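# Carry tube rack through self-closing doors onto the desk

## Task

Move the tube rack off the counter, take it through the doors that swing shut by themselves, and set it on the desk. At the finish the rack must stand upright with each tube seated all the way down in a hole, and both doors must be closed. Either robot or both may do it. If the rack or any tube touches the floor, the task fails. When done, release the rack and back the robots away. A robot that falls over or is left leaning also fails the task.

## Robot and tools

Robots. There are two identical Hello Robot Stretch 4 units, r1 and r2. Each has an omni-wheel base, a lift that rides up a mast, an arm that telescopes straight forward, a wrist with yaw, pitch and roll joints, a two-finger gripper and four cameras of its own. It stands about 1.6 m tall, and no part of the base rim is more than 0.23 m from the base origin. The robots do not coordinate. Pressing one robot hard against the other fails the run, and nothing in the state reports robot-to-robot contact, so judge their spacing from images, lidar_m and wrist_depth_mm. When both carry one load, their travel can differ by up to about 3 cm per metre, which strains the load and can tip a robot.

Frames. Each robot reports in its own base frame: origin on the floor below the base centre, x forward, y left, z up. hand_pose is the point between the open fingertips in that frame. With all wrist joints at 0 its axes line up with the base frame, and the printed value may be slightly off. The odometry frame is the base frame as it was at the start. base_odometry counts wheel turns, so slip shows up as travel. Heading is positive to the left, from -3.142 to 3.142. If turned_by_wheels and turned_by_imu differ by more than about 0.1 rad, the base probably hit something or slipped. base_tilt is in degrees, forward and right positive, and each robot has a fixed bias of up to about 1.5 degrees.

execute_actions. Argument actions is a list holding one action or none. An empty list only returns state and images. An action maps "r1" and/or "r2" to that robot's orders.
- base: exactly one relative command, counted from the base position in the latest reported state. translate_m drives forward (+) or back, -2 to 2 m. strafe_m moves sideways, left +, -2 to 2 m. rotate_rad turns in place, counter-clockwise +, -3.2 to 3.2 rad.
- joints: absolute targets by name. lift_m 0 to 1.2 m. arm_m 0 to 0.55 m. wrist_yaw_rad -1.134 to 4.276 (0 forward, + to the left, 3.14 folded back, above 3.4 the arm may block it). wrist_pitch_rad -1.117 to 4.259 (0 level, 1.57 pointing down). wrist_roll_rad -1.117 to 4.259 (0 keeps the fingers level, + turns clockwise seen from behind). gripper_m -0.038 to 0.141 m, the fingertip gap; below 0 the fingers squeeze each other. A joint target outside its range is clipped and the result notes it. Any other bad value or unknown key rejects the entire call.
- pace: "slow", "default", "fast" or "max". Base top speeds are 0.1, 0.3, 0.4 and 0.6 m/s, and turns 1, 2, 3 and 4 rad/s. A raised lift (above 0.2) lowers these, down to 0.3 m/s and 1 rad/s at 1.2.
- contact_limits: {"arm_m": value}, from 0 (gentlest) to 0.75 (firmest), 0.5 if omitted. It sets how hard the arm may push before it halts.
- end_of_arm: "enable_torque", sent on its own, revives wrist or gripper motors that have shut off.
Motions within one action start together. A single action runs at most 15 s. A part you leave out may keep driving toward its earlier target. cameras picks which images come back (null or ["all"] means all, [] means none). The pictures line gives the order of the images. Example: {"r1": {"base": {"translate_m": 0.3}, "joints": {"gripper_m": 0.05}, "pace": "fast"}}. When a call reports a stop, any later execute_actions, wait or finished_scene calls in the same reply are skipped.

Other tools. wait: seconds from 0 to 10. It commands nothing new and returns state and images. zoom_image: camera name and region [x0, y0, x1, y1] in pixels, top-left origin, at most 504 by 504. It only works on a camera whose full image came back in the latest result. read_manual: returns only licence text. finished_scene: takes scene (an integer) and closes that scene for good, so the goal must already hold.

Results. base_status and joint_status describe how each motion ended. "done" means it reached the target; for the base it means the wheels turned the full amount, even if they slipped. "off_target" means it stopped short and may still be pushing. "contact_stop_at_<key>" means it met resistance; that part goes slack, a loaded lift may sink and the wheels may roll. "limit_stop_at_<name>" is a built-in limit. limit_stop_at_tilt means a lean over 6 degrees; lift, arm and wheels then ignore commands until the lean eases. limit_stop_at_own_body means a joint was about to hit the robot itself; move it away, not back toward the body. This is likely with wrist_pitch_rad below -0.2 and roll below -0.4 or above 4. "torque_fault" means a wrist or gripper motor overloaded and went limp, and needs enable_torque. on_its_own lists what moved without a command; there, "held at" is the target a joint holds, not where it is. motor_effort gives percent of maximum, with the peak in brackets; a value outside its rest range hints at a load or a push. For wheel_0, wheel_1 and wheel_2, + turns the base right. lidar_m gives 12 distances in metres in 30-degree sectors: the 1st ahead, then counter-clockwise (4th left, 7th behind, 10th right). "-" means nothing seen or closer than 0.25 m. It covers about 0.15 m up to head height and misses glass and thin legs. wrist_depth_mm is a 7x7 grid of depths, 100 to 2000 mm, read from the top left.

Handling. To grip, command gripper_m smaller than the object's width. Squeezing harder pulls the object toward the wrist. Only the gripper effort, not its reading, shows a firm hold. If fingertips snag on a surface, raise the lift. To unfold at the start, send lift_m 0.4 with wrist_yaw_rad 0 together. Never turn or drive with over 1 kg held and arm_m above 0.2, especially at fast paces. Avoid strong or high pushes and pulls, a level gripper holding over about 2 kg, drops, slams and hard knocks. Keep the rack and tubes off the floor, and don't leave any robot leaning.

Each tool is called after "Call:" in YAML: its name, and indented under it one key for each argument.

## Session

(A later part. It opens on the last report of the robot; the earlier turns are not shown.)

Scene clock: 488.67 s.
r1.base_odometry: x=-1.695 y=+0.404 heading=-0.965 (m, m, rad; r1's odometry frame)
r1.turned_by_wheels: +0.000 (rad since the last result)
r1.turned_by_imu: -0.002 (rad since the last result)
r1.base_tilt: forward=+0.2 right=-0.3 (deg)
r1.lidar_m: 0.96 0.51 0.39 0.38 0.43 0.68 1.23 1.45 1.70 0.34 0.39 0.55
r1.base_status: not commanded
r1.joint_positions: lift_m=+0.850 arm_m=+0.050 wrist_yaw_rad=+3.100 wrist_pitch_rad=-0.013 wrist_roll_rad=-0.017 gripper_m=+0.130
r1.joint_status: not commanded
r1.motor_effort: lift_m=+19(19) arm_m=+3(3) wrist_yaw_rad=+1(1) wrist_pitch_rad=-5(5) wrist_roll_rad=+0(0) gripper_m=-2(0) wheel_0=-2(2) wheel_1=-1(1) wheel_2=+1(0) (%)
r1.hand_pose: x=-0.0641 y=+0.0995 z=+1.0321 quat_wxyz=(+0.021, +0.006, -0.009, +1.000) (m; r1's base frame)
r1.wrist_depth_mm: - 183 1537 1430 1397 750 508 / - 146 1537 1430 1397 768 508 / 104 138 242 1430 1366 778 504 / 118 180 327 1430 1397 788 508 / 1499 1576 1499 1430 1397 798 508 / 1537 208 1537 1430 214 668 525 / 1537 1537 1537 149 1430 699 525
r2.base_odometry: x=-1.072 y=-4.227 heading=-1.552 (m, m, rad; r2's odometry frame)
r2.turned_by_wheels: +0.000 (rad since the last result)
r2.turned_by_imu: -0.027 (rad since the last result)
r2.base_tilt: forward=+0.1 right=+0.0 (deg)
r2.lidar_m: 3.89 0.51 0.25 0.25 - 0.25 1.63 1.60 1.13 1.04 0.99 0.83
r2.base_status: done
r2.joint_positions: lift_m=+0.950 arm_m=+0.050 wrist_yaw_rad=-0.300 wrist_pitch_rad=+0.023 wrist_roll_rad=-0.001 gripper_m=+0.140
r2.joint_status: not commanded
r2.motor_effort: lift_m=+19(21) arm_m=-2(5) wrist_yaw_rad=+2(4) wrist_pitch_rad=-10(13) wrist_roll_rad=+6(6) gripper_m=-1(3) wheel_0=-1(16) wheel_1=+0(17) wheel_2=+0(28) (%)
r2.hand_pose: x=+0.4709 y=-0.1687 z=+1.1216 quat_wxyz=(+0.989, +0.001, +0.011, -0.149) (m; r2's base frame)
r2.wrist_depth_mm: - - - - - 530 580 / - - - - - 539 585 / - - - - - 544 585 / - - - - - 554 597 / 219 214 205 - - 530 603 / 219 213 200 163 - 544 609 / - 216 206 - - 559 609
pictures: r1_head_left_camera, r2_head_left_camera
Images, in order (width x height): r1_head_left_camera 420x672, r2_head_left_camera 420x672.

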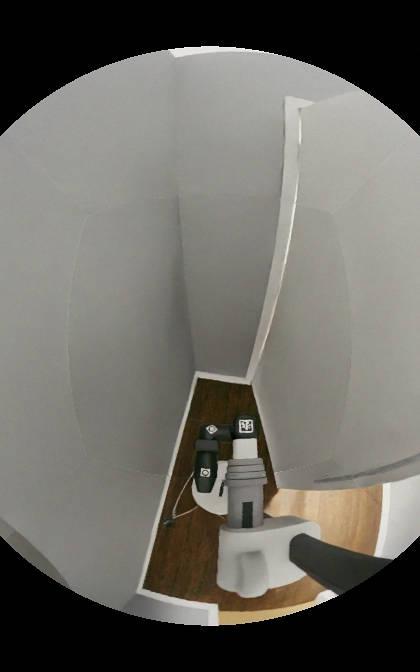

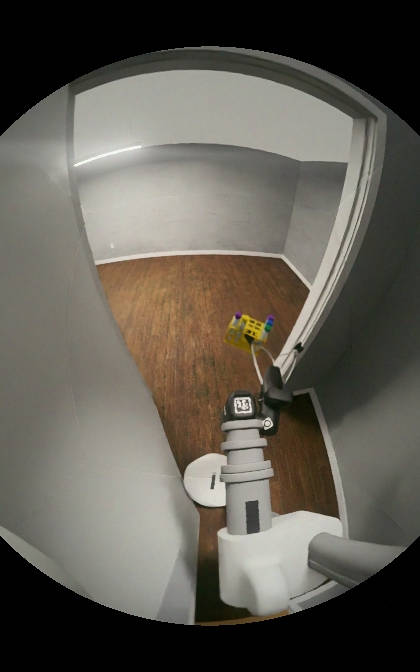

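Call:
execute_actions:
  actions:
    - {"r1":{"base":{"translate_m":-0.75}},"r2":{"joints":{"wrist_yaw_rad":0},"pace":"slow"}}
  cameras: []

Call:
execute_actions:
  actions:
    - {"r1":{"base":{"strafe_m":-0.65}}}
  cameras: []

Call:
execute_actions:
  actions:
    - {"r1":{"base":{"translate_m":0.55}}}
  cameras: ["r1_head_left_camera"]

Scene clock: 494.10 s.
r1.base_odometry: x=-2.123 y=+1.021 heading=-0.965 (m, m, rad; r1's odometry frame)
r1.turned_by_wheels: +0.000 (rad since the last result)
r1.turned_by_imu: +0.000 (rad since the last result)
r1.base_tilt: forward=+0.2 right=-0.3 (deg)
r1.lidar_m: 1.32 0.65 0.50 0.49 0.56 0.50 0.47 0.63 1.01 1.55 1.71 0.83
r1.base_status: done
r1.joint_positions: lift_m=+0.850 arm_m=+0.050 wrist_yaw_rad=+3.100 wrist_pitch_rad=-0.013 wrist_roll_rad=-0.017 gripper_m=+0.130
r1.joint_status: not commanded
r1.motor_effort: lift_m=+19(19) arm_m=+3(2) wrist_yaw_rad=-1(2) wrist_pitch_rad=-4(5) wrist_roll_rad=+0(0) gripper_m=-2(1) wheel_0=-1(4) wheel_1=+1(2) wheel_2=-2(9) (%)
r1.hand_pose: x=-0.0641 y=+0.0994 z=+1.0321 quat_wxyz=(+0.021, +0.006, -0.009, +1.000) (m; r1's base frame)
r1.wrist_depth_mm: - 183 654 661 640 627 621 / - 146 647 654 640 627 621 / 104 138 241 654 640 621 627 / 117 181 324 647 634 621 621 / 768 768 741 647 640 627 621 / 768 208 654 647 216 615 615 / 778 759 741 149 634 615 609
r2.base_odometry: x=-1.072 y=-4.227 heading=-1.552 (m, m, rad; r2's odometry frame)
r2.turned_by_wheels: +0.000 (rad since the last result)
r2.turned_by_imu: -0.002 (rad since the last result)
r2.base_tilt: forward=+0.3 right=-0.1 (deg)
r2.lidar_m: 0.45 0.51 0.25 0.26 - 0.25 1.64 1.61 1.14 1.06 0.99 0.81
r2.base_status: not commanded
r2.joint_positions: lift_m=+0.950 arm_m=+0.050 wrist_yaw_rad=+0.000 wrist_pitch_rad=+0.023 wrist_roll_rad=-0.001 gripper_m=+0.140
r2.joint_status: all done
r2.motor_effort: lift_m=+19(19) arm_m=-2(2) wrist_yaw_rad=+0(5) wrist_pitch_rad=-9(10) wrist_roll_rad=+4(5) gripper_m=-2(3) wheel_0=+0(1) wheel_1=+0(0) wheel_2=+0(0) (%)
r2.hand_pose: x=+0.5096 y=-0.0875 z=+1.1216 quat_wxyz=(+1.000, +0.000, +0.011, +0.000) (m; r2's base frame)
r2.wrist_depth_mm: - - - - - - - / - - - - - - - / - - - - - - - / - - - - - - - / 219 214 206 - - - - / 219 213 200 163 - - - / - 216 206 - - - -
pictures: none
No camera images: the call's "cameras" was empty. Leave "cameras" out to get every camera's image.

Scene clock: 497.60 s.
r1.base_odometry: x=-2.657 y=+0.650 heading=-0.965 (m, m, rad; r1's odometry frame)
r1.turned_by_wheels: +0.000 (rad since the last result)
r1.turned_by_imu: -0.001 (rad since the last result)
r1.base_tilt: forward=+0.2 right=-0.3 (deg)
r1.lidar_m: 0.72 0.71 1.15 1.14 0.79 0.65 0.66 0.66 0.93 0.91 1.02 1.60
r1.base_status: done
r1.joint_positions: lift_m=+0.850 arm_m=+0.050 wrist_yaw_rad=+3.100 wrist_pitch_rad=-0.013 wrist_roll_rad=-0.017 gripper_m=+0.130
r1.joint_status: not commanded
r1.motor_effort: lift_m=+19(19) arm_m=+2(2) wrist_yaw_rad=-3(1) wrist_pitch_rad=-4(5) wrist_roll_rad=+0(0) gripper_m=+1(0) wheel_0=+1(9) wheel_1=+1(6) wheel_2=-1(3) (%)
r1.hand_pose: x=-0.0641 y=+0.0994 z=+1.0321 quat_wxyz=(+0.021, +0.006, -0.009, +1.000) (m; r1's base frame)
r1.wrist_depth_mm: - 183 854 831 831 809 732 / - 146 866 831 820 809 741 / 104 138 241 831 809 809 750 / 117 180 325 831 820 798 750 / 788 798 842 831 820 809 759 / 798 208 842 820 215 788 759 / 788 778 842 149 809 778 750
r2.base_odometry: x=-1.072 y=-4.227 heading=-1.552 (m, m, rad; r2's odometry frame)
r2.turned_by_wheels: +0.000 (rad since the last result)
r2.turned_by_imu: -0.001 (rad since the last result)
r2.base_tilt: forward=+0.3 right=-0.2 (deg)
r2.lidar_m: 0.45 0.50 0.25 0.25 - 0.25 0.72 0.74 1.13 1.05 0.97 0.83
r2.base_status: not commanded
r2.joint_positions: lift_m=+0.950 arm_m=+0.050 wrist_yaw_rad=+0.000 wrist_pitch_rad=+0.023 wrist_roll_rad=-0.001 gripper_m=+0.140
r2.joint_status: not commanded
r2.motor_effort: lift_m=+19(19) arm_m=-1(2) wrist_yaw_rad=+1(2) wrist_pitch_rad=-9(10) wrist_roll_rad=+5(5) gripper_m=-2(0) wheel_0=-1(1) wheel_1=+0(0) wheel_2=+1(0) (%)
r2.hand_pose: x=+0.5096 y=-0.0875 z=+1.1216 quat_wxyz=(+1.000, +0.000, +0.011, +0.000) (m; r2's base frame)
r2.wrist_depth_mm: - - - - - - - / - - - - - - - / - - - - - - - / - - - - - - - / 219 214 205 - - - - / 219 213 200 163 - - - / - 216 207 - - - -
pictures: none
No camera images: the call's "cameras" was empty. Leave "cameras" out to get every camera's image.

Scene clock: 500.90 s.
r1.base_odometry: x=-2.343 y=+0.199 heading=-0.964 (m, m, rad; r1's odometry frame)
r1.turned_by_wheels: +0.000 (rad since the last result)
r1.turned_by_imu: -0.003 (rad since the last result)
r1.base_tilt: forward=+0.3 right=-0.3 (deg)
r1.lidar_m: 0.25 0.25 0.25 1.06 1.18 1.20 1.19 1.24 1.01 0.99 1.11 0.25
r1.base_status: done
r1.joint_positions: lift_m=+0.850 arm_m=+0.050 wrist_yaw_rad=+3.100 wrist_pitch_rad=-0.013 wrist_roll_rad=-0.017 gripper_m=+0.130
r1.joint_status: not commanded
r1.motor_effort: lift_m=+19(19) arm_m=+3(2) wrist_yaw_rad=-1(0) wrist_pitch_rad=-5(5) wrist_roll_rad=+0(0) gripper_m=+1(2) wheel_0=+1(6) wheel_1=+0(5) wheel_2=+0(10) (%)
r1.hand_pose: x=-0.0641 y=+0.0994 z=+1.0321 quat_wxyz=(+0.021, +0.006, -0.009, +1.000) (m; r1's base frame)
r1.wrist_depth_mm: - 183 1430 1430 1366 1281 1255 / - 146 1430 1397 1397 1281 1229 / 104 138 241 1366 1366 1229 1229 / 117 179 325 1397 1366 1255 1229 / 1397 1336 1430 1397 1366 1255 1255 / 1366 209 1397 1366 215 1255 1229 / 1366 1336 1366 149 1366 1255 1229
r2.base_odometry: x=-1.072 y=-4.227 heading=-1.552 (m, m, rad; r2's odometry frame)
r2.turned_by_wheels: +0.000 (rad since the last result)
r2.turned_by_imu: -0.001 (rad since the last result)
r2.base_tilt: forward=+0.3 right=-0.2 (deg)
r2.lidar_m: 0.47 0.52 0.25 0.25 - 0.25 0.25 0.27 1.11 1.04 0.99 0.83
r2.base_status: not commanded
r2.joint_positions: lift_m=+0.950 arm_m=+0.050 wrist_yaw_rad=+0.000 wrist_pitch_rad=+0.023 wrist_roll_rad=-0.001 gripper_m=+0.140
r2.joint_status: not commanded
r2.motor_effort: lift_m=+19(19) arm_m=-2(2) wrist_yaw_rad=+0(1) wrist_pitch_rad=-9(10) wrist_roll_rad=+5(5) gripper_m=-1(0) wheel_0=-1(1) wheel_1=+0(0) wheel_2=+1(0) (%)
r2.hand_pose: x=+0.5096 y=-0.0875 z=+1.1216 quat_wxyz=(+1.000, +0.000, +0.011, +0.000) (m; r2's base frame)
r2.wrist_depth_mm: - - - - - - - / - - - - - - - / - - - - - - - / - - - - - - - / 219 214 205 - - - - / 219 213 200 163 - - - / - 216 206 - - - -
pictures: r1_head_left_camera
Images, in order (width x height): r1_head_left_camera 420x672.

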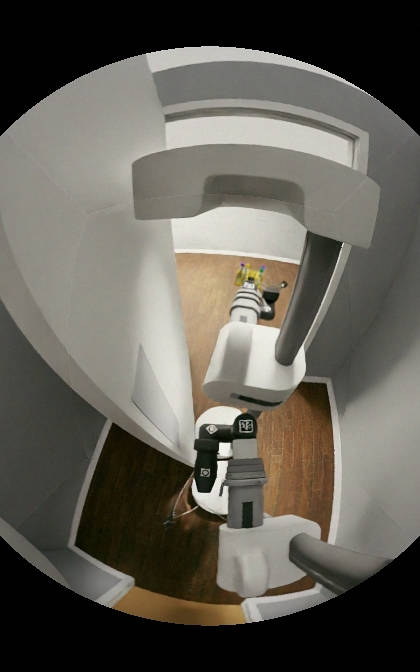

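Call:
execute_actions:
  actions:
    - {"r1":{"base":{"translate_m":0.35},"pace":"slow"},"r2":{"base":{"translate_m":2.0}}}
  cameras: []

Call:
execute_actions:
  actions:
    - {"r1":{"base":{"rotate_rad":-0.22}},"r2":{"base":{"strafe_m":1.3}}}
  cameras: ["r1_head_left_camera"]

Call:
execute_actions:
  actions:
    - {"r1":{"base":{"translate_m":1.9}},"r2":{"base":{"rotate_rad":1.6},"pace":"slow"}}
  cameras: ["r1_head_left_camera","r2_head_camera"]

Scene clock: 511.17 s.
r1.base_odometry: x=-2.144 y=-0.089 heading=-0.964 (m, m, rad; r1's odometry frame)
r1.turned_by_wheels: +0.000 (rad since the last result)
r1.turned_by_imu: +0.000 (rad since the last result)
r1.base_tilt: forward=+0.2 right=-0.3 (deg)
r1.lidar_m: 1.88 0.34 0.25 - 0.25 0.25 1.55 1.32 1.03 1.04 0.91 0.89
r1.base_status: done
r1.joint_positions: lift_m=+0.850 arm_m=+0.050 wrist_yaw_rad=+3.100 wrist_pitch_rad=-0.013 wrist_roll_rad=-0.017 gripper_m=+0.130
r1.joint_status: not commanded
r1.motor_effort: lift_m=+19(19) arm_m=+2(2) wrist_yaw_rad=-1(2) wrist_pitch_rad=-5(4) wrist_roll_rad=+0(0) gripper_m=-3(0) wheel_0=-1(20) wheel_1=+2(36) wheel_2=-2(22) (%)
r1.hand_pose: x=-0.0641 y=+0.0993 z=+1.0321 quat_wxyz=(+0.021, +0.006, -0.009, +1.000) (m; r1's base frame)
r1.wrist_depth_mm: - 184 1808 1808 319 211 - / - 146 1756 1756 320 213 173 / 104 138 241 1756 322 216 170 / 117 180 324 1808 325 216 172 / 891 1756 1808 1808 325 215 172 / 1576 209 1708 1808 214 206 173 / 1576 1756 1708 150 330 200 -
r2.base_odometry: x=-1.035 y=-6.227 heading=-1.552 (m, m, rad; r2's odometry frame)
r2.turned_by_wheels: +0.000 (rad since the last result)
r2.turned_by_imu: -0.016 (rad since the last result)
r2.base_tilt: forward=+0.1 right=-0.2 (deg)
r2.lidar_m: 0.47 1.95 2.14 2.01 1.90 1.36 1.61 1.24 1.58 1.92 1.98 2.02
r2.base_status: done
r2.joint_positions: lift_m=+0.950 arm_m=+0.050 wrist_yaw_rad=+0.000 wrist_pitch_rad=+0.023 wrist_roll_rad=-0.001 gripper_m=+0.140
r2.joint_status: not commanded
r2.motor_effort: lift_m=+19(19) arm_m=-2(2) wrist_yaw_rad=+1(1) wrist_pitch_rad=-10(10) wrist_roll_rad=+4(5) gripper_m=+1(0) wheel_0=+0(4) wheel_1=+1(6) wheel_2=+0(8) (%)
r2.hand_pose: x=+0.5096 y=-0.0874 z=+1.1216 quat_wxyz=(+1.000, +0.000, +0.011, +0.000) (m; r2's base frame)
r2.wrist_depth_mm: 1537 1576 1576 1576 1618 1661 1708 / 1499 1537 1576 1618 1661 1708 1756 / 1537 1576 1576 1618 1661 1661 1708 / 1576 1576 1618 1618 1661 1708 1756 / 218 214 205 1661 1708 1708 1756 / 218 212 200 163 1708 1708 1808 / 1576 215 207 - 1756 1756 1756
pictures: none
No camera images: the call's "cameras" was empty. Leave "cameras" out to get every camera's image.

Scene clock: 516.83 s.
r1.base_odometry: x=-2.144 y=-0.089 heading=-1.184 (m, m, rad; r1's odometry frame)
r1.turned_by_wheels: -0.220 (rad since the last result)
r1.turned_by_imu: -0.223 (rad since the last result)
r1.base_tilt: forward=+0.2 right=-0.2 (deg)
r1.lidar_m: 3.99 0.50 0.25 0.25 - 0.25 1.55 1.53 1.12 1.05 1.08 0.90
r1.base_status: done
r1.joint_positions: lift_m=+0.850 arm_m=+0.050 wrist_yaw_rad=+3.100 wrist_pitch_rad=-0.013 wrist_roll_rad=-0.017 gripper_m=+0.130
r1.joint_status: not commanded
r1.motor_effort: lift_m=+19(19) arm_m=+2(2) wrist_yaw_rad=-2(2) wrist_pitch_rad=-5(5) wrist_roll_rad=-1(0) gripper_m=-1(2) wheel_0=-2(4) wheel_1=+3(7) wheel_2=-1(6) (%)
r1.hand_pose: x=-0.0641 y=+0.0993 z=+1.0321 quat_wxyz=(+0.021, +0.006, -0.009, +1.000) (m; r1's base frame)
r1.wrist_depth_mm: - 183 1708 1863 290 218 182 / - 146 1756 1756 291 218 184 / 104 138 241 1708 291 220 185 / 117 180 324 1756 293 221 185 / 891 1618 1661 1756 296 221 185 / 1537 208 1756 1756 215 208 186 / 1499 1576 1756 149 296 208 185
r2.base_odometry: x=+0.265 y=-6.203 heading=-1.552 (m, m, rad; r2's odometry frame)
r2.turned_by_wheels: +0.000 (rad since the last result)
r2.turned_by_imu: +0.003 (rad since the last result)
r2.base_tilt: forward=+0.4 right=-0.3 (deg)
r2.lidar_m: 0.46 1.83 0.74 0.68 0.72 0.95 1.31 1.33 2.14 3.24 2.78 1.92
r2.base_status: done
r2.joint_positions: lift_m=+0.950 arm_m=+0.050 wrist_yaw_rad=+0.000 wrist_pitch_rad=+0.023 wrist_roll_rad=-0.001 gripper_m=+0.140
r2.joint_status: not commanded
r2.motor_effort: lift_m=+19(18) arm_m=-2(2) wrist_yaw_rad=+1(0) wrist_pitch_rad=-9(9) wrist_roll_rad=+4(4) gripper_m=+1(1) wheel_0=+0(5) wheel_1=-2(8) wheel_2=-1(1) (%)
r2.hand_pose: x=+0.5096 y=-0.0874 z=+1.1216 quat_wxyz=(+1.000, +0.000, +0.011, +0.000) (m; r2's base frame)
r2.wrist_depth_mm: 1397 1430 1499 1499 1537 1537 1576 / 1464 1464 1499 1537 1537 1576 1576 / 1430 1464 1499 1537 1576 1576 1618 / 1464 1464 1499 1537 1576 1576 1618 / 220 215 205 1537 1576 1618 1618 / 219 213 200 163 1618 1618 1661 / 1464 216 206 - 1618 1661 1661
pictures: r1_head_left_camera
Images, in order (width x height): r1_head_left_camera 420x672.

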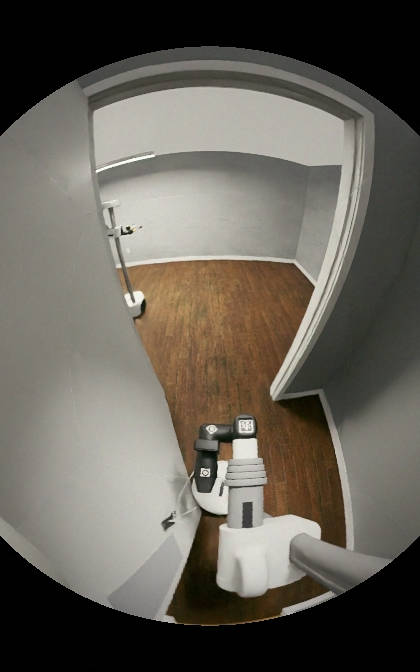

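Scene clock: 524.63 s.
r1.base_odometry: x=-1.428 y=-1.849 heading=-1.185 (m, m, rad; r1's odometry frame)
r1.turned_by_wheels: +0.000 (rad since the last result)
r1.turned_by_imu: -0.009 (rad since the last result)
r1.base_tilt: forward=+0.2 right=-0.3 (deg)
r1.lidar_m: 2.09 2.15 1.19 1.13 1.58 1.17 1.08 1.08 1.39 1.94 1.98 2.24
r1.base_status: done
r1.joint_positions: lift_m=+0.850 arm_m=+0.050 wrist_yaw_rad=+3.100 wrist_pitch_rad=-0.013 wrist_roll_rad=-0.017 gripper_m=+0.130
r1.joint_status: not commanded
r1.motor_effort: lift_m=+19(19) arm_m=+2(2) wrist_yaw_rad=-1(1) wrist_pitch_rad=-5(5) wrist_roll_rad=+0(0) gripper_m=+0(0) wheel_0=+0(3) wheel_1=+0(7) wheel_2=-1(8) (%)
r1.hand_pose: x=-0.0641 y=+0.0993 z=+1.0321 quat_wxyz=(+0.021, +0.006, -0.009, +1.000) (m; r1's base frame)
r1.wrist_depth_mm: - 183 1281 1281 1366 1336 1430 / - 146 1255 1336 1366 1366 1397 / 104 138 241 1308 1366 1308 1366 / 117 180 324 1308 1366 1336 1366 / 683 1229 1281 1308 1336 1308 1366 / 1098 208 1255 1336 215 1366 1397 / 1098 1229 1255 148 1336 1336 1366
r2.base_odometry: x=+0.265 y=-6.203 heading=+0.048 (m, m, rad; r2's odometry frame)
r2.turned_by_wheels: +1.600 (rad since the last result)
r2.turned_by_imu: +1.631 (rad since the last result)
r2.base_tilt: forward=+0.2 right=-0.3 (deg)
r2.lidar_m: 0.53 0.72 0.97 1.29 1.34 1.16 1.13 2.63 1.89 1.78 1.83 0.74
r2.base_status: done
r2.joint_positions: lift_m=+0.950 arm_m=+0.050 wrist_yaw_rad=+0.000 wrist_pitch_rad=+0.023 wrist_roll_rad=-0.001 gripper_m=+0.140
r2.joint_status: not commanded
r2.motor_effort: lift_m=+19(19) arm_m=-2(2) wrist_yaw_rad=+0(0) wrist_pitch_rad=-9(9) wrist_roll_rad=+5(5) gripper_m=+2(1) wheel_0=+1(5) wheel_1=-1(4) wheel_2=-1(5) (%)
r2.hand_pose: x=+0.5097 y=-0.0874 z=+1.1216 quat_wxyz=(+1.000, +0.000, +0.011, +0.000) (m; r2's base frame)
r2.wrist_depth_mm: 1160 1160 1182 1182 1182 1205 1205 / 1182 1182 1182 1205 1205 1205 1205 / 1182 1182 1205 1205 1205 1229 1229 / 1182 1205 1205 1205 1229 1229 1229 / 220 215 205 1060 1025 854 1255 / 218 212 200 163 530 544 585 / 439 215 206 - 462 455 477
pictures: r1_head_left_camera, r2_head_camera
Images, in order (width x height): r1_head_left_camera 420x672, r2_head_camera 420x560.

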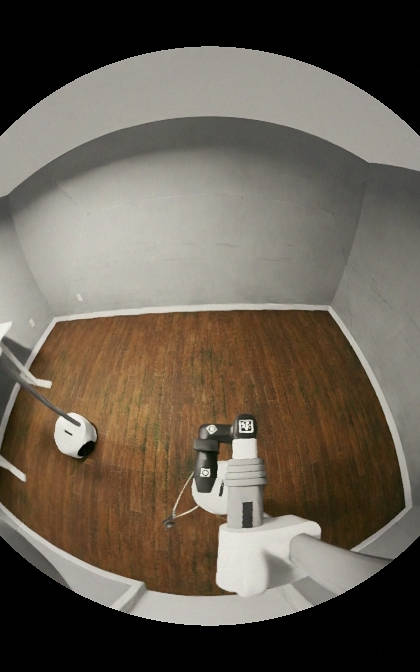

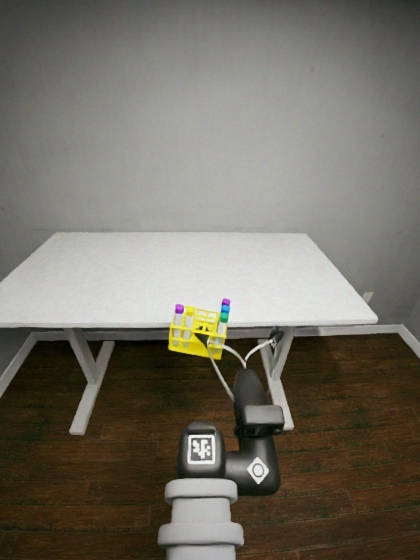

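Call:
execute_actions:
  actions:
    - {"r1":{"base":{"rotate_rad":1.57},"joints":{"wrist_yaw_rad":0,"gripper_m":0.0}},"r2":{"joints":{"arm_m":0.45},"pace":"slow"}}
  cameras: []

Call:
execute_actions:
  actions:
    - {"r1":{"base":{"strafe_m":0.3},"joints":{"lift_m":0.9}},"r2":{"joints":{"lift_m":0.838},"pace":"slow"}}
  cameras: []

Call:
execute_actions:
  actions:
    - {"r1":{"base":{"translate_m":1.45}}}
  cameras: []

Call:
execute_actions:
  actions:
    - {"r1":{"base":{"rotate_rad":-0.55}}}
  cameras: ["r1_head_camera","r1_wrist_camera"]

Scene clock: 532.47 s.
r1.base_odometry: x=-1.428 y=-1.849 heading=+0.385 (m, m, rad; r1's odometry frame)
r1.turned_by_wheels: +1.570 (rad since the last result)
r1.turned_by_imu: +1.575 (rad since the last result)
r1.base_tilt: forward=+0.2 right=-0.2 (deg)
r1.lidar_m: 1.11 1.58 1.17 1.10 1.10 1.37 1.93 1.99 2.22 2.09 2.14 1.18
r1.base_status: done
r1.joint_positions: lift_m=+0.850 arm_m=+0.050 wrist_yaw_rad=+0.000 wrist_pitch_rad=-0.013 wrist_roll_rad=-0.017 gripper_m=+0.000
r1.joint_status: all done
r1.motor_effort: lift_m=+19(19) arm_m=+2(2) wrist_yaw_rad=-2(8) wrist_pitch_rad=-4(4) wrist_roll_rad=+0(0) gripper_m=-8(6) wheel_0=-2(2) wheel_1=+1(6) wheel_2=+0(8) (%)
r1.hand_pose: x=+0.5090 y=-0.0873 z=+1.0321 quat_wxyz=(+1.000, -0.009, -0.007, +0.000) (m; r1's base frame)
r1.wrist_depth_mm: - - - 991 - - - / - - - - - - - / - - - - 931 - - / - - - - - - - / - - - - - - - / - - 206 202 - - - / 1983 - - 183 931 - -
r2.base_odometry: x=+0.265 y=-6.203 heading=+0.048 (m, m, rad; r2's odometry frame)
r2.turned_by_wheels: +0.000 (rad since the last result)
r2.turned_by_imu: -0.003 (rad since the last result)
r2.base_tilt: forward=+0.2 right=-0.2 (deg)
r2.lidar_m: 0.68 0.71 0.98 1.30 1.33 1.18 0.82 2.63 1.88 1.79 1.83 0.73
r2.base_status: not commanded
r2.joint_positions: lift_m=+0.950 arm_m=+0.449 wrist_yaw_rad=+0.000 wrist_pitch_rad=+0.023 wrist_roll_rad=-0.001 gripper_m=+0.140
r2.joint_status: all done
r2.motor_effort: lift_m=+19(18) arm_m=+5(10) wrist_yaw_rad=+1(2) wrist_pitch_rad=-9(9) wrist_roll_rad=+4(5) gripper_m=-1(0) wheel_0=+1(1) wheel_1=-1(1) wheel_2=-1(1) (%)
r2.hand_pose: x=+0.9084 y=-0.0874 z=+1.1216 quat_wxyz=(+1.000, +0.000, +0.011, +0.000) (m; r2's base frame)
r2.wrist_depth_mm: 778 788 798 798 798 809 809 / 788 788 809 809 809 809 820 / 798 809 809 820 820 831 831 / 809 809 809 820 831 831 842 / 220 214 205 831 831 831 842 / 219 212 200 163 525 544 580 / 421 215 206 - 455 424 418
pictures: none
No camera images: the call's "cameras" was empty. Leave "cameras" out to get every camera's image.

Scene clock: 534.80 s.
r1.base_odometry: x=-1.541 y=-1.571 heading=+0.385 (m, m, rad; r1's odometry frame)
r1.turned_by_wheels: +0.000 (rad since the last result)
r1.turned_by_imu: +0.000 (rad since the last result)
r1.base_tilt: forward=+0.2 right=-0.3 (deg)
r1.lidar_m: 1.26 1.14 0.84 0.79 0.82 0.96 1.95 2.03 2.57 2.40 2.43 1.19
r1.base_status: done
r1.joint_positions: lift_m=+0.900 arm_m=+0.050 wrist_yaw_rad=+0.000 wrist_pitch_rad=-0.013 wrist_roll_rad=-0.017 gripper_m=+0.000
r1.joint_status: all done
r1.motor_effort: lift_m=+20(21) arm_m=+2(2) wrist_yaw_rad=+1(0) wrist_pitch_rad=-5(4) wrist_roll_rad=+0(0) gripper_m=-7(5) wheel_0=+0(9) wheel_1=+1(11) wheel_2=+0(1) (%)
r1.hand_pose: x=+0.5089 y=-0.0874 z=+1.0820 quat_wxyz=(+1.000, -0.009, -0.007, +0.000) (m; r1's base frame)
r1.wrist_depth_mm: 1464 - - - - 931 - / 1576 - - - - - - / 1430 - - - - - - / 1499 - - - - 878 - / 1430 - - - - - - / 1499 - 206 201 - - - / 1464 1921 - 183 - - -
r2.base_odometry: x=+0.265 y=-6.203 heading=+0.048 (m, m, rad; r2's odometry frame)
r2.turned_by_wheels: +0.000 (rad since the last result)
r2.turned_by_imu: -0.001 (rad since the last result)
r2.base_tilt: forward=+0.3 right=-0.1 (deg)
r2.lidar_m: 0.70 0.72 0.98 1.30 1.35 0.89 3.28 2.66 1.88 1.79 1.85 0.72
r2.base_status: not commanded
r2.joint_positions: lift_m=+0.838 arm_m=+0.449 wrist_yaw_rad=+0.000 wrist_pitch_rad=+0.022 wrist_roll_rad=-0.001 gripper_m=+0.140
r2.joint_status: all done
r2.motor_effort: lift_m=+15(19) arm_m=+5(5) wrist_yaw_rad=-1(0) wrist_pitch_rad=-7(9) wrist_roll_rad=+4(6) gripper_m=-2(1) wheel_0=+1(1) wheel_1=-1(1) wheel_2=-1(1) (%)
r2.hand_pose: x=+0.9084 y=-0.0874 z=+1.0102 quat_wxyz=(+1.000, +0.000, +0.011, +0.000) (m; r2's base frame)
r2.wrist_depth_mm: 788 798 798 798 809 809 809 / 788 798 798 809 809 820 820 / 798 798 809 809 809 820 820 / 809 809 229 820 831 831 831 / 218 213 208 549 530 439 488 / 219 212 200 163 272 281 300 / 220 214 207 - 236 219 217
pictures: none
No camera images: the call's "cameras" was empty. Leave "cameras" out to get every camera's image.

Scene clock: 541.10 s.
r1.base_odometry: x=-0.197 y=-1.026 heading=+0.385 (m, m, rad; r1's odometry frame)
r1.turned_by_wheels: +0.000 (rad since the last result)
r1.turned_by_imu: -0.007 (rad since the last result)
r1.base_tilt: forward=+0.2 right=-0.3 (deg)
r1.lidar_m: 0.52 0.55 0.89 0.82 0.84 1.13 2.56 3.50 0.32 0.29 0.44 0.58
r1.base_status: done
r1.joint_positions: lift_m=+0.900 arm_m=+0.050 wrist_yaw_rad=+0.000 wrist_pitch_rad=-0.013 wrist_roll_rad=-0.017 gripper_m=+0.000
r1.joint_status: not commanded
r1.motor_effort: lift_m=+20(20) arm_m=+2(2) wrist_yaw_rad=-3(3) wrist_pitch_rad=-5(5) wrist_roll_rad=-1(0) gripper_m=-4(5) wheel_0=+1(2) wheel_1=+0(8) wheel_2=+1(10) (%)
r1.hand_pose: x=+0.5089 y=-0.0874 z=+1.0820 quat_wxyz=(+1.000, -0.009, -0.007, +0.000) (m; r1's base frame)
r1.wrist_depth_mm: 1008 1025 1060 1078 1098 1118 1205 / 1008 1025 1042 1078 1098 1160 1160 / 1025 1025 1042 1078 1098 1138 1138 / 1008 1042 1042 1098 1098 1160 1182 / 991 1008 1060 1060 1098 1118 500 / 661 654 206 202 627 564 496 / 436 424 399 183 368 421 413
r2.base_odometry: x=+0.265 y=-6.203 heading=+0.048 (m, m, rad; r2's odometry frame)
r2.turned_by_wheels: +0.000 (rad since the last result)
r2.turned_by_imu: -0.003 (rad since the last result)
r2.base_tilt: forward=+0.2 right=-0.1 (deg)
r2.lidar_m: 0.69 0.49 0.32 0.32 1.34 1.94 3.28 2.65 1.88 1.78 1.86 0.73
r2.base_status: not commanded
r2.joint_positions: lift_m=+0.838 arm_m=+0.449 wrist_yaw_rad=+0.000 wrist_pitch_rad=+0.022 wrist_roll_rad=-0.001 gripper_m=+0.140
r2.joint_status: not commanded
r2.motor_effort: lift_m=+15(15) arm_m=+5(5) wrist_yaw_rad=+0(0) wrist_pitch_rad=-7(6) wrist_roll_rad=+4(4) gripper_m=+3(0) wheel_0=+1(1) wheel_1=-1(1) wheel_2=-1(1) (%)
r2.hand_pose: x=+0.9084 y=-0.0874 z=+1.0102 quat_wxyz=(+1.000, +0.000, +0.011, +0.000) (m; r2's base frame)
r2.wrist_depth_mm: 778 798 798 798 809 809 820 / 788 798 798 809 798 809 820 / 788 809 809 809 809 820 820 / 798 798 229 820 831 831 831 / 217 213 208 549 535 439 488 / 219 212 200 163 272 281 300 / 221 214 207 - 236 219 217
pictures: none
No camera images: the call's "cameras" was empty. Leave "cameras" out to get every camera's image.

Scene clock: 542.47 s.
r1.base_odometry: x=-0.197 y=-1.026 heading=-0.164 (m, m, rad; r1's odometry frame)
r1.turned_by_wheels: -0.550 (rad since the last result)
r1.turned_by_imu: -0.553 (rad since the last result)
r1.base_tilt: forward=+0.2 right=-0.3 (deg)
r1.lidar_m: 0.57 0.52 0.54 0.88 0.82 0.84 1.09 2.40 3.46 0.30 0.30 0.44
r1.base_status: done
r1.joint_positions: lift_m=+0.900 arm_m=+0.050 wrist_yaw_rad=+0.000 wrist_pitch_rad=-0.013 wrist_roll_rad=-0.017 gripper_m=+0.000
r1.joint_status: not commanded
r1.motor_effort: lift_m=+20(20) arm_m=+2(2) wrist_yaw_rad=+0(1) wrist_pitch_rad=-5(5) wrist_roll_rad=+0(0) gripper_m=-6(6) wheel_0=+0(4) wheel_1=+2(6) wheel_2=+0(4) (%)
r1.hand_pose: x=+0.5089 y=-0.0874 z=+1.0820 quat_wxyz=(+1.000, -0.009, -0.007, +0.000) (m; r1's base frame)
r1.wrist_depth_mm: 976 1098 1255 1537 1808 - 1808 / 991 1118 1255 1537 1756 - 1808 / 946 1098 1255 1499 1756 - 1808 / 946 1098 1281 1464 1808 - 1808 / 960 1060 647 1098 319 229 209 / 654 654 206 200 373 798 1808 / 436 421 399 183 1060 - 1863
r2.base_odometry: x=+0.265 y=-6.203 heading=+0.048 (m, m, rad; r2's odometry frame)
r2.turned_by_wheels: +0.000 (rad since the last result)
r2.turned_by_imu: -0.001 (rad since the last result)
r2.base_tilt: forward=+0.2 right=-0.1 (deg)
r2.lidar_m: 0.49 0.36 0.31 0.30 1.35 1.92 3.29 2.66 1.88 1.79 1.86 0.73
r2.base_status: not commanded
r2.joint_positions: lift_m=+0.838 arm_m=+0.449 wrist_yaw_rad=+0.000 wrist_pitch_rad=+0.022 wrist_roll_rad=-0.001 gripper_m=+0.140
r2.joint_status: not commanded
r2.motor_effort: lift_m=+15(15) arm_m=+5(5) wrist_yaw_rad=+0(1) wrist_pitch_rad=-7(6) wrist_roll_rad=+5(5) gripper_m=+0(0) wheel_0=+1(1) wheel_1=-1(1) wheel_2=-1(1) (%)
r2.hand_pose: x=+0.9084 y=-0.0874 z=+1.0102 quat_wxyz=(+1.000, +0.000, +0.011, +0.000) (m; r2's base frame)
r2.wrist_depth_mm: 788 788 798 798 798 820 809 / 798 798 798 809 809 809 820 / 798 809 809 809 820 820 831 / 798 809 229 820 831 831 842 / 218 213 208 549 530 442 488 / 218 212 200 163 273 282 300 / 220 213 208 - 236 218 217
pictures: r1_head_camera, r1_wrist_camera
Images, in order (width x height): r1_head_camera 420x560, r1_wrist_camera 616x392.

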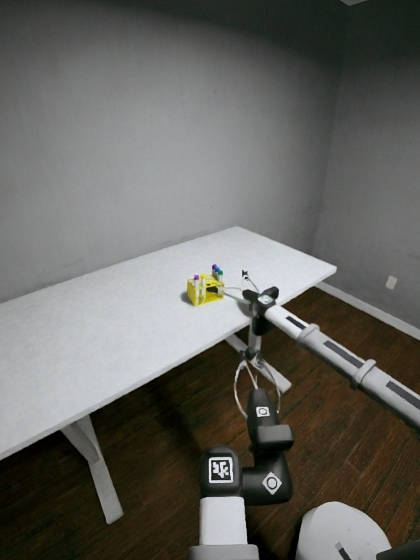

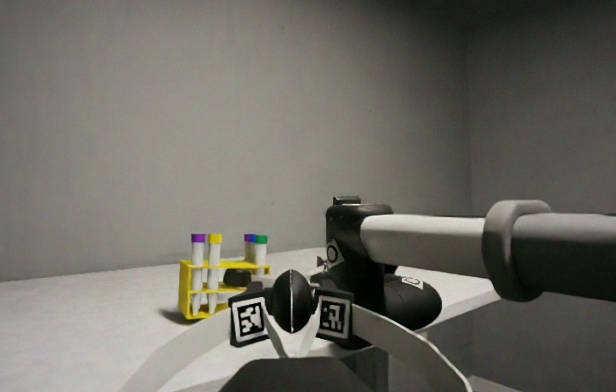

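Call:
execute_actions:
  actions:
    - {"r1":{"base":{"rotate_rad":0.19},"joints":{"lift_m":0.835}}}
  cameras: []

Call:
execute_actions:
  actions:
    - {"r1":{"joints":{"arm_m":0.3},"pace":"slow"}}
  cameras: ["r1_head_camera","r1_wrist_camera"]

Scene clock: 544.77 s.
r1.base_odometry: x=-0.197 y=-1.026 heading=+0.026 (m, m, rad; r1's odometry frame)
r1.turned_by_wheels: +0.190 (rad since the last result)
r1.turned_by_imu: +0.190 (rad since the last result)
r1.base_tilt: forward=+0.2 right=-0.2 (deg)
r1.lidar_m: 0.55 0.51 0.59 0.85 0.82 0.86 1.43 3.43 0.43 0.31 0.33 0.49
r1.base_status: done
r1.joint_positions: lift_m=+0.835 arm_m=+0.050 wrist_yaw_rad=+0.000 wrist_pitch_rad=-0.013 wrist_roll_rad=-0.017 gripper_m=+0.000
r1.joint_status: all done
r1.motor_effort: lift_m=+16(17) arm_m=+2(2) wrist_yaw_rad=+0(0) wrist_pitch_rad=-5(5) wrist_roll_rad=+0(0) gripper_m=-7(4) wheel_0=+0(8) wheel_1=-2(2) wheel_2=+2(4) (%)
r1.hand_pose: x=+0.5089 y=-0.0874 z=+1.0172 quat_wxyz=(+1.000, -0.009, -0.007, +0.000) (m; r1's base frame)
r1.wrist_depth_mm: 946 1025 1138 1308 1464 1708 1863 / 946 1042 1138 1281 1430 1661 1921 / 946 1008 1138 1281 1430 334 274 / 931 1025 1138 1229 1430 322 1863 / 904 891 891 597 597 325 345 / 421 421 205 202 442 508 1921 / 285 291 324 183 1366 1281 1921
r2.base_odometry: x=+0.265 y=-6.203 heading=+0.048 (m, m, rad; r2's odometry frame)
r2.turned_by_wheels: +0.000 (rad since the last result)
r2.turned_by_imu: -0.001 (rad since the last result)
r2.base_tilt: forward=+0.2 right=-0.1 (deg)
r2.lidar_m: 0.70 0.41 0.31 0.33 1.34 1.94 3.27 2.65 1.88 1.79 1.85 0.72
r2.base_status: not commanded
r2.joint_positions: lift_m=+0.838 arm_m=+0.449 wrist_yaw_rad=+0.000 wrist_pitch_rad=+0.022 wrist_roll_rad=-0.001 gripper_m=+0.140
r2.joint_status: not commanded
r2.motor_effort: lift_m=+15(15) arm_m=+5(5) wrist_yaw_rad=+1(1) wrist_pitch_rad=-6(7) wrist_roll_rad=+5(4) gripper_m=+0(1) wheel_0=+1(1) wheel_1=-1(1) wheel_2=-1(1) (%)
r2.hand_pose: x=+0.9084 y=-0.0874 z=+1.0102 quat_wxyz=(+1.000, +0.000, +0.011, +0.000) (m; r2's base frame)
r2.wrist_depth_mm: 778 788 798 798 809 809 809 / 809 798 798 809 809 820 820 / 798 809 809 809 820 820 820 / 798 809 229 831 820 831 842 / 218 212 208 549 535 442 488 / 219 212 200 163 272 281 301 / 221 214 207 - 236 219 217
pictures: none
No camera images: the call's "cameras" was empty. Leave "cameras" out to get every camera's image.

Scene clock: 548.57 s.
r1.base_odometry: x=-0.197 y=-1.026 heading=+0.026 (m, m, rad; r1's odometry frame)
r1.turned_by_wheels: +0.000 (rad since the last result)
r1.turned_by_imu: -0.001 (rad since the last result)
r1.base_tilt: forward=+0.2 right=-0.3 (deg)
r1.lidar_m: 0.54 0.53 0.58 0.85 0.80 0.90 1.45 3.42 0.41 0.30 0.32 0.47
r1.base_status: not commanded
r1.joint_positions: lift_m=+0.835 arm_m=+0.299 wrist_yaw_rad=+0.000 wrist_pitch_rad=-0.013 wrist_roll_rad=-0.017 gripper_m=+0.000
r1.joint_status: all done
r1.motor_effort: lift_m=+16(16) arm_m=+5(6) wrist_yaw_rad=-2(3) wrist_pitch_rad=-5(4) wrist_roll_rad=+0(1) gripper_m=-7(3) wheel_0=+0(0) wheel_1=-2(2) wheel_2=+2(1) (%)
r1.hand_pose: x=+0.7585 y=-0.0874 z=+1.0172 quat_wxyz=(+1.000, -0.009, -0.007, +0.000) (m; r1's base frame)
r1.wrist_depth_mm: 750 820 904 1008 1160 1336 1537 / 750 820 904 1008 1138 1336 1537 / 732 809 904 991 1138 1336 1499 / 741 798 904 931 1078 1336 1499 / 732 788 866 327 340 418 377 / 415 418 205 202 347 392 345 / 279 268 253 183 234 270 268
r2.base_odometry: x=+0.265 y=-6.203 heading=+0.048 (m, m, rad; r2's odometry frame)
r2.turned_by_wheels: +0.000 (rad since the last result)
r2.turned_by_imu: -0.002 (rad since the last result)
r2.base_tilt: forward=+0.2 right=+0.1 (deg)
r2.lidar_m: 0.62 0.50 0.31 0.30 1.34 1.94 3.29 2.64 1.88 1.79 1.84 0.70
r2.base_status: not commanded
r2.joint_positions: lift_m=+0.838 arm_m=+0.449 wrist_yaw_rad=+0.000 wrist_pitch_rad=+0.022 wrist_roll_rad=-0.001 gripper_m=+0.140
r2.joint_status: not commanded
r2.motor_effort: lift_m=+15(15) arm_m=+5(4) wrist_yaw_rad=+1(1) wrist_pitch_rad=-6(7) wrist_roll_rad=+5(6) gripper_m=+1(1) wheel_0=+1(1) wheel_1=-1(1) wheel_2=-1(1) (%)
r2.hand_pose: x=+0.9084 y=-0.0874 z=+1.0102 quat_wxyz=(+1.000, +0.000, +0.011, +0.000) (m; r2's base frame)
r2.wrist_depth_mm: 778 778 798 798 798 809 809 / 798 798 798 798 809 809 831 / 798 809 809 809 820 820 831 / 798 809 229 820 820 831 831 / 218 213 208 549 530 442 488 / 219 213 200 163 272 281 300 / 221 213 208 - 236 219 217
pictures: r1_head_camera, r1_wrist_camera
Images, in order (width x height): r1_head_camera 420x560, r1_wrist_camera 616x392.

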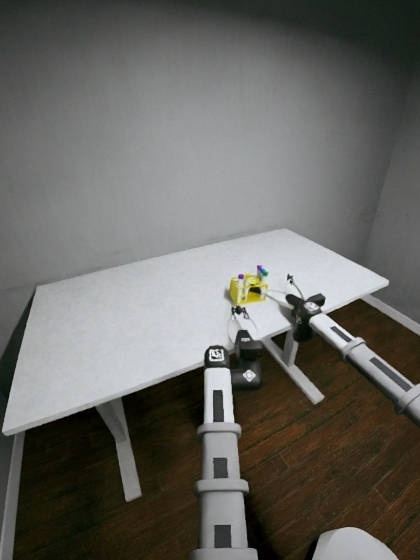

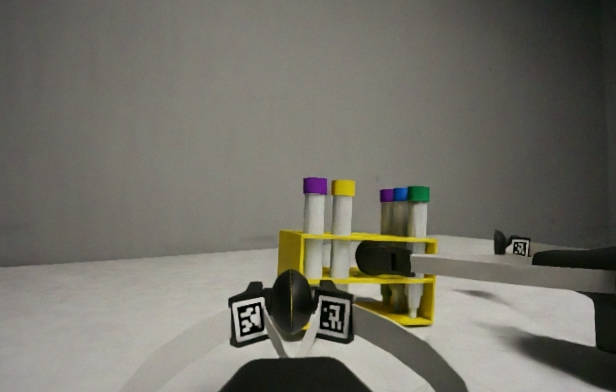

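Call:
execute_actions:
  actions:
    - {"r1":{"joints":{"arm_m":0.4,"wrist_yaw_rad":-0.1},"pace":"slow"}}
  cameras: ["r1_wrist_camera"]

Call:
execute_actions:
  actions:
    - {"r2":{"joints":{"arm_m":0.33},"pace":"slow"}}
  cameras: ["r1_head_camera","r2_wrist_camera"]

Scene clock: 551.67 s.
r1.base_odometry: x=-0.197 y=-1.026 heading=+0.025 (m, m, rad; r1's odometry frame)
r1.turned_by_wheels: +0.000 (rad since the last result)
r1.turned_by_imu: -0.001 (rad since the last result)
r1.base_tilt: forward=+0.2 right=-0.3 (deg)
r1.lidar_m: 0.53 0.52 0.58 0.86 0.82 0.89 1.45 3.41 0.39 0.30 0.30 0.49
r1.base_status: not commanded
r1.joint_positions: lift_m=+0.835 arm_m=+0.399 wrist_yaw_rad=-0.100 wrist_pitch_rad=-0.013 wrist_roll_rad=-0.017 gripper_m=+0.000
r1.joint_status: all done
r1.motor_effort: lift_m=+16(16) arm_m=+5(3) wrist_yaw_rad=+0(5) wrist_pitch_rad=-5(5) wrist_roll_rad=+0(0) gripper_m=-5(3) wheel_0=+0(0) wheel_1=-2(2) wheel_2=+1(1) (%)
r1.hand_pose: x=+0.8482 y=-0.1158 z=+1.0172 quat_wxyz=(+0.999, -0.009, -0.006, -0.050) (m; r1's base frame)
r1.wrist_depth_mm: 676 750 854 976 1138 1366 1661 / 668 741 854 991 1138 1397 1708 / 661 750 842 991 1160 1336 1661 / 668 741 854 247 1042 1366 1661 / 661 732 741 245 264 676 1618 / 415 418 206 202 244 244 206 / 278 270 244 183 233 267 270
r2.base_odometry: x=+0.265 y=-6.203 heading=+0.048 (m, m, rad; r2's odometry frame)
r2.turned_by_wheels: +0.000 (rad since the last result)
r2.turned_by_imu: -0.001 (rad since the last result)
r2.base_tilt: forward=+0.3 right=+0.0 (deg)
r2.lidar_m: 0.63 0.48 0.31 0.31 1.35 1.94 3.25 2.65 1.88 1.78 1.86 0.73
r2.base_status: not commanded
r2.joint_positions: lift_m=+0.838 arm_m=+0.449 wrist_yaw_rad=+0.000 wrist_pitch_rad=+0.022 wrist_roll_rad=-0.001 gripper_m=+0.140
r2.joint_status: not commanded
r2.motor_effort: lift_m=+14(15) arm_m=+5(5) wrist_yaw_rad=-1(0) wrist_pitch_rad=-6(6) wrist_roll_rad=+5(5) gripper_m=-1(4) wheel_0=+1(1) wheel_1=-1(1) wheel_2=-1(1) (%)
r2.hand_pose: x=+0.9085 y=-0.0874 z=+1.0102 quat_wxyz=(+1.000, +0.000, +0.011, +0.000) (m; r2's base frame)
r2.wrist_depth_mm: 788 788 788 798 809 809 809 / 798 798 798 809 809 820 820 / 798 809 809 820 820 820 820 / 798 231 809 820 820 831 831 / 230 220 200 484 530 442 488 / 177 220 195 164 287 282 300 / 230 216 208 - 236 219 217
pictures: r1_wrist_camera
Images, in order (width x height): r1_wrist_camera 616x392.

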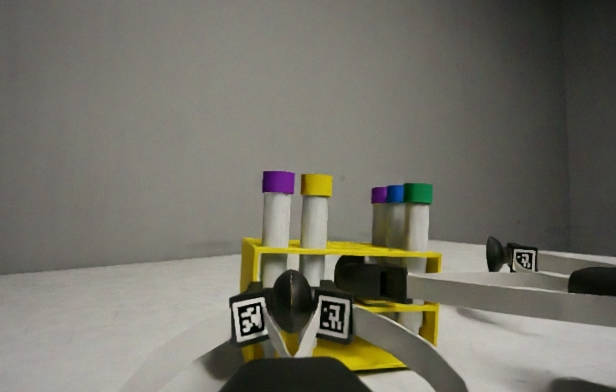

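Scene clock: 554.13 s.
r1.base_odometry: x=-0.197 y=-1.026 heading=+0.023 (m, m, rad; r1's odometry frame)
r1.turned_by_wheels: -0.002 (rad since the last result)
r1.turned_by_imu: -0.028 (rad since the last result)
r1.base_tilt: forward=+0.1 right=-0.2 (deg)
r1.lidar_m: 0.54 0.52 0.56 0.87 0.82 0.88 1.41 3.43 0.44 0.30 0.29 0.47
r1.base_status: not commanded
r1.joint_positions: lift_m=+0.835 arm_m=+0.399 wrist_yaw_rad=-0.125 wrist_pitch_rad=-0.014 wrist_roll_rad=-0.017 gripper_m=+0.000
r1.joint_status: not commanded
r1.on_its_own: wrist_yaw_rad is at rest, and its effort (+70) is outside its rest range (-13 to +13)
r1.motor_effort: lift_m=+16(16) arm_m=+5(5) wrist_yaw_rad=+70(90) wrist_pitch_rad=-1(5) wrist_roll_rad=+0(0) gripper_m=-10(7) wheel_0=-9(15) wheel_1=-5(10) wheel_2=-17(22) (%)
r1.hand_pose: x=+0.8453 y=-0.1226 z=+1.0176 quat_wxyz=(+0.998, -0.009, -0.007, -0.062) (m; r1's base frame)
r1.wrist_depth_mm: 691 768 878 1042 1255 1576 1708 / 691 768 878 1042 1255 1618 1708 / 683 768 891 1042 1255 1576 1756 / 676 768 891 1008 226 1618 179 / 676 741 842 854 224 809 171 / 415 418 206 340 184 179 164 / 278 268 253 226 229 170 -
r2.base_odometry: x=+0.265 y=-6.203 heading=+0.048 (m, m, rad; r2's odometry frame)
r2.turned_by_wheels: +0.000 (rad since the last result)
r2.turned_by_imu: -0.001 (rad since the last result)
r2.base_tilt: forward=+0.3 right=-0.2 (deg)
r2.lidar_m: 0.58 0.47 0.29 0.30 1.33 1.96 3.27 2.64 1.88 1.78 1.83 0.74
r2.base_status: not commanded
r2.joint_positions: lift_m=+0.838 arm_m=+0.332 wrist_yaw_rad=+0.001 wrist_pitch_rad=+0.024 wrist_roll_rad=-0.001 gripper_m=+0.140
r2.joint_status: all done
r2.motor_effort: lift_m=+16(15) arm_m=-12(12) wrist_yaw_rad=-5(18) wrist_pitch_rad=-11(12) wrist_roll_rad=+6(5) gripper_m=+0(1) wheel_0=-2(2) wheel_1=-3(3) wheel_2=+7(10) (%)
r2.hand_pose: x=+0.7915 y=-0.0870 z=+1.0096 quat_wxyz=(+1.000, +0.000, +0.012, +0.001) (m; r2's base frame)
r2.wrist_depth_mm: 891 904 904 904 917 917 917 / 891 917 917 917 917 917 917 / 904 904 917 931 931 946 946 / 917 917 276 190 946 946 946 / 647 278 238 190 206 504 480 / 171 287 176 183 202 301 296 / 243 224 229 - 233 208 216
pictures: r1_head_camera, r2_wrist_camera
Images, in order (width x height): r1_head_camera 420x560, r2_wrist_camera 616x392.

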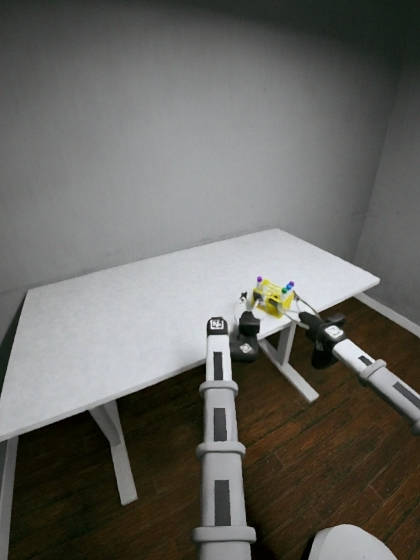

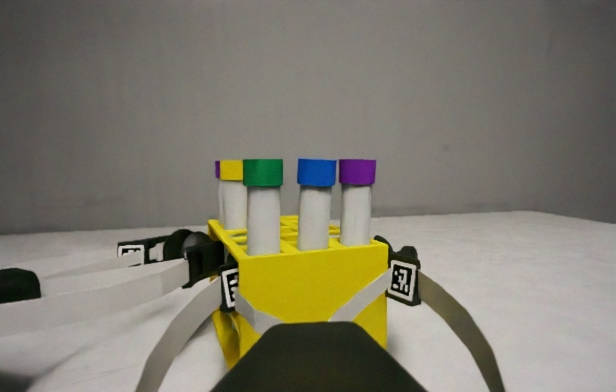

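Call:
execute_actions:
  actions:
    - {"r2":{"joints":{"arm_m":0.37,"wrist_yaw_rad":0.3},"pace":"slow"}}
  cameras: ["r1_head_camera","r2_wrist_camera"]

Scene clock: 556.33 s.
r1.base_odometry: x=-0.197 y=-1.026 heading=+0.026 (m, m, rad; r1's odometry frame)
r1.turned_by_wheels: +0.003 (rad since the last result)
r1.turned_by_imu: +0.003 (rad since the last result)
r1.base_tilt: forward=+0.3 right=-0.2 (deg)
r1.lidar_m: 0.53 0.53 0.55 0.85 0.83 0.90 1.41 3.44 0.34 0.25 0.26 0.45
r1.base_status: not commanded
r1.joint_positions: lift_m=+0.835 arm_m=+0.399 wrist_yaw_rad=-0.095 wrist_pitch_rad=-0.014 wrist_roll_rad=-0.017 gripper_m=+0.000
r1.joint_status: not commanded
r1.on_its_own: wrist_yaw_rad is at rest, and its effort (-17) is outside its rest range (-13 to +13)
r1.motor_effort: lift_m=+16(17) arm_m=+5(5) wrist_yaw_rad=-17(69) wrist_pitch_rad=-2(4) wrist_roll_rad=-1(1) gripper_m=-9(10) wheel_0=+4(9) wheel_1=+0(5) wheel_2=+3(17) (%)
r1.hand_pose: x=+0.8490 y=-0.1143 z=+1.0176 quat_wxyz=(+0.999, -0.009, -0.007, -0.047) (m; r1's base frame)
r1.wrist_depth_mm: 676 741 854 976 1160 1499 1708 / 691 750 854 991 1182 1464 1661 / 683 750 854 991 1160 1397 1708 / 676 750 854 931 1160 1281 1708 / 661 732 820 236 262 228 1708 / 415 421 190 200 207 194 189 / 279 253 254 183 221 208 254
r2.base_odometry: x=+0.265 y=-6.203 heading=+0.047 (m, m, rad; r2's odometry frame)
r2.turned_by_wheels: -0.001 (rad since the last result)
r2.turned_by_imu: -0.122 (rad since the last result)
r2.base_tilt: forward=+0.2 right=-0.2 (deg)
r2.lidar_m: 0.63 0.47 0.29 0.26 0.36 1.71 3.26 3.13 2.01 1.81 1.84 0.74
r2.base_status: not commanded
r2.joint_positions: lift_m=+0.838 arm_m=+0.369 wrist_yaw_rad=+0.296 wrist_pitch_rad=+0.024 wrist_roll_rad=-0.001 gripper_m=+0.140
r2.joint_status: all done
r2.motor_effort: lift_m=+17(17) arm_m=+6(11) wrist_yaw_rad=+11(63) wrist_pitch_rad=-12(14) wrist_roll_rad=+5(6) gripper_m=+3(0) wheel_0=-2(19) wheel_1=-1(26) wheel_2=-3(7) (%)
r2.hand_pose: x=+0.8413 y=+0.0006 z=+1.0094 quat_wxyz=(+0.989, -0.002, +0.012, +0.148) (m; r2's base frame)
r2.wrist_depth_mm: 946 917 878 854 831 798 778 / 960 931 891 854 831 809 778 / 976 931 891 866 842 820 788 / 976 946 265 191 842 820 788 / 640 256 240 189 210 496 477 / 177 291 187 175 208 297 294 / 240 221 229 - 231 206 213
pictures: r1_head_camera, r2_wrist_camera
Images, in order (width x height): r1_head_camera 420x560, r2_wrist_camera 616x392.

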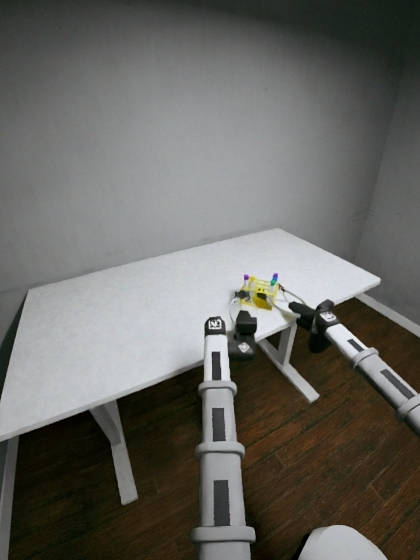

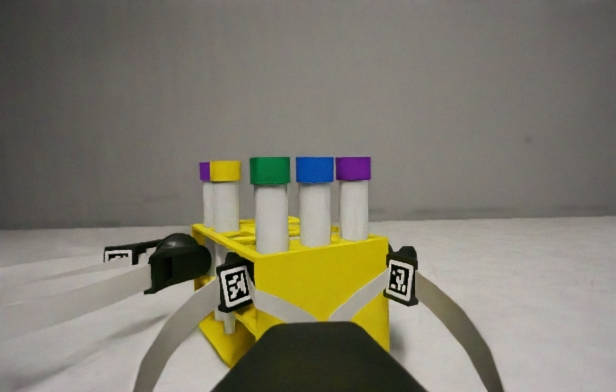

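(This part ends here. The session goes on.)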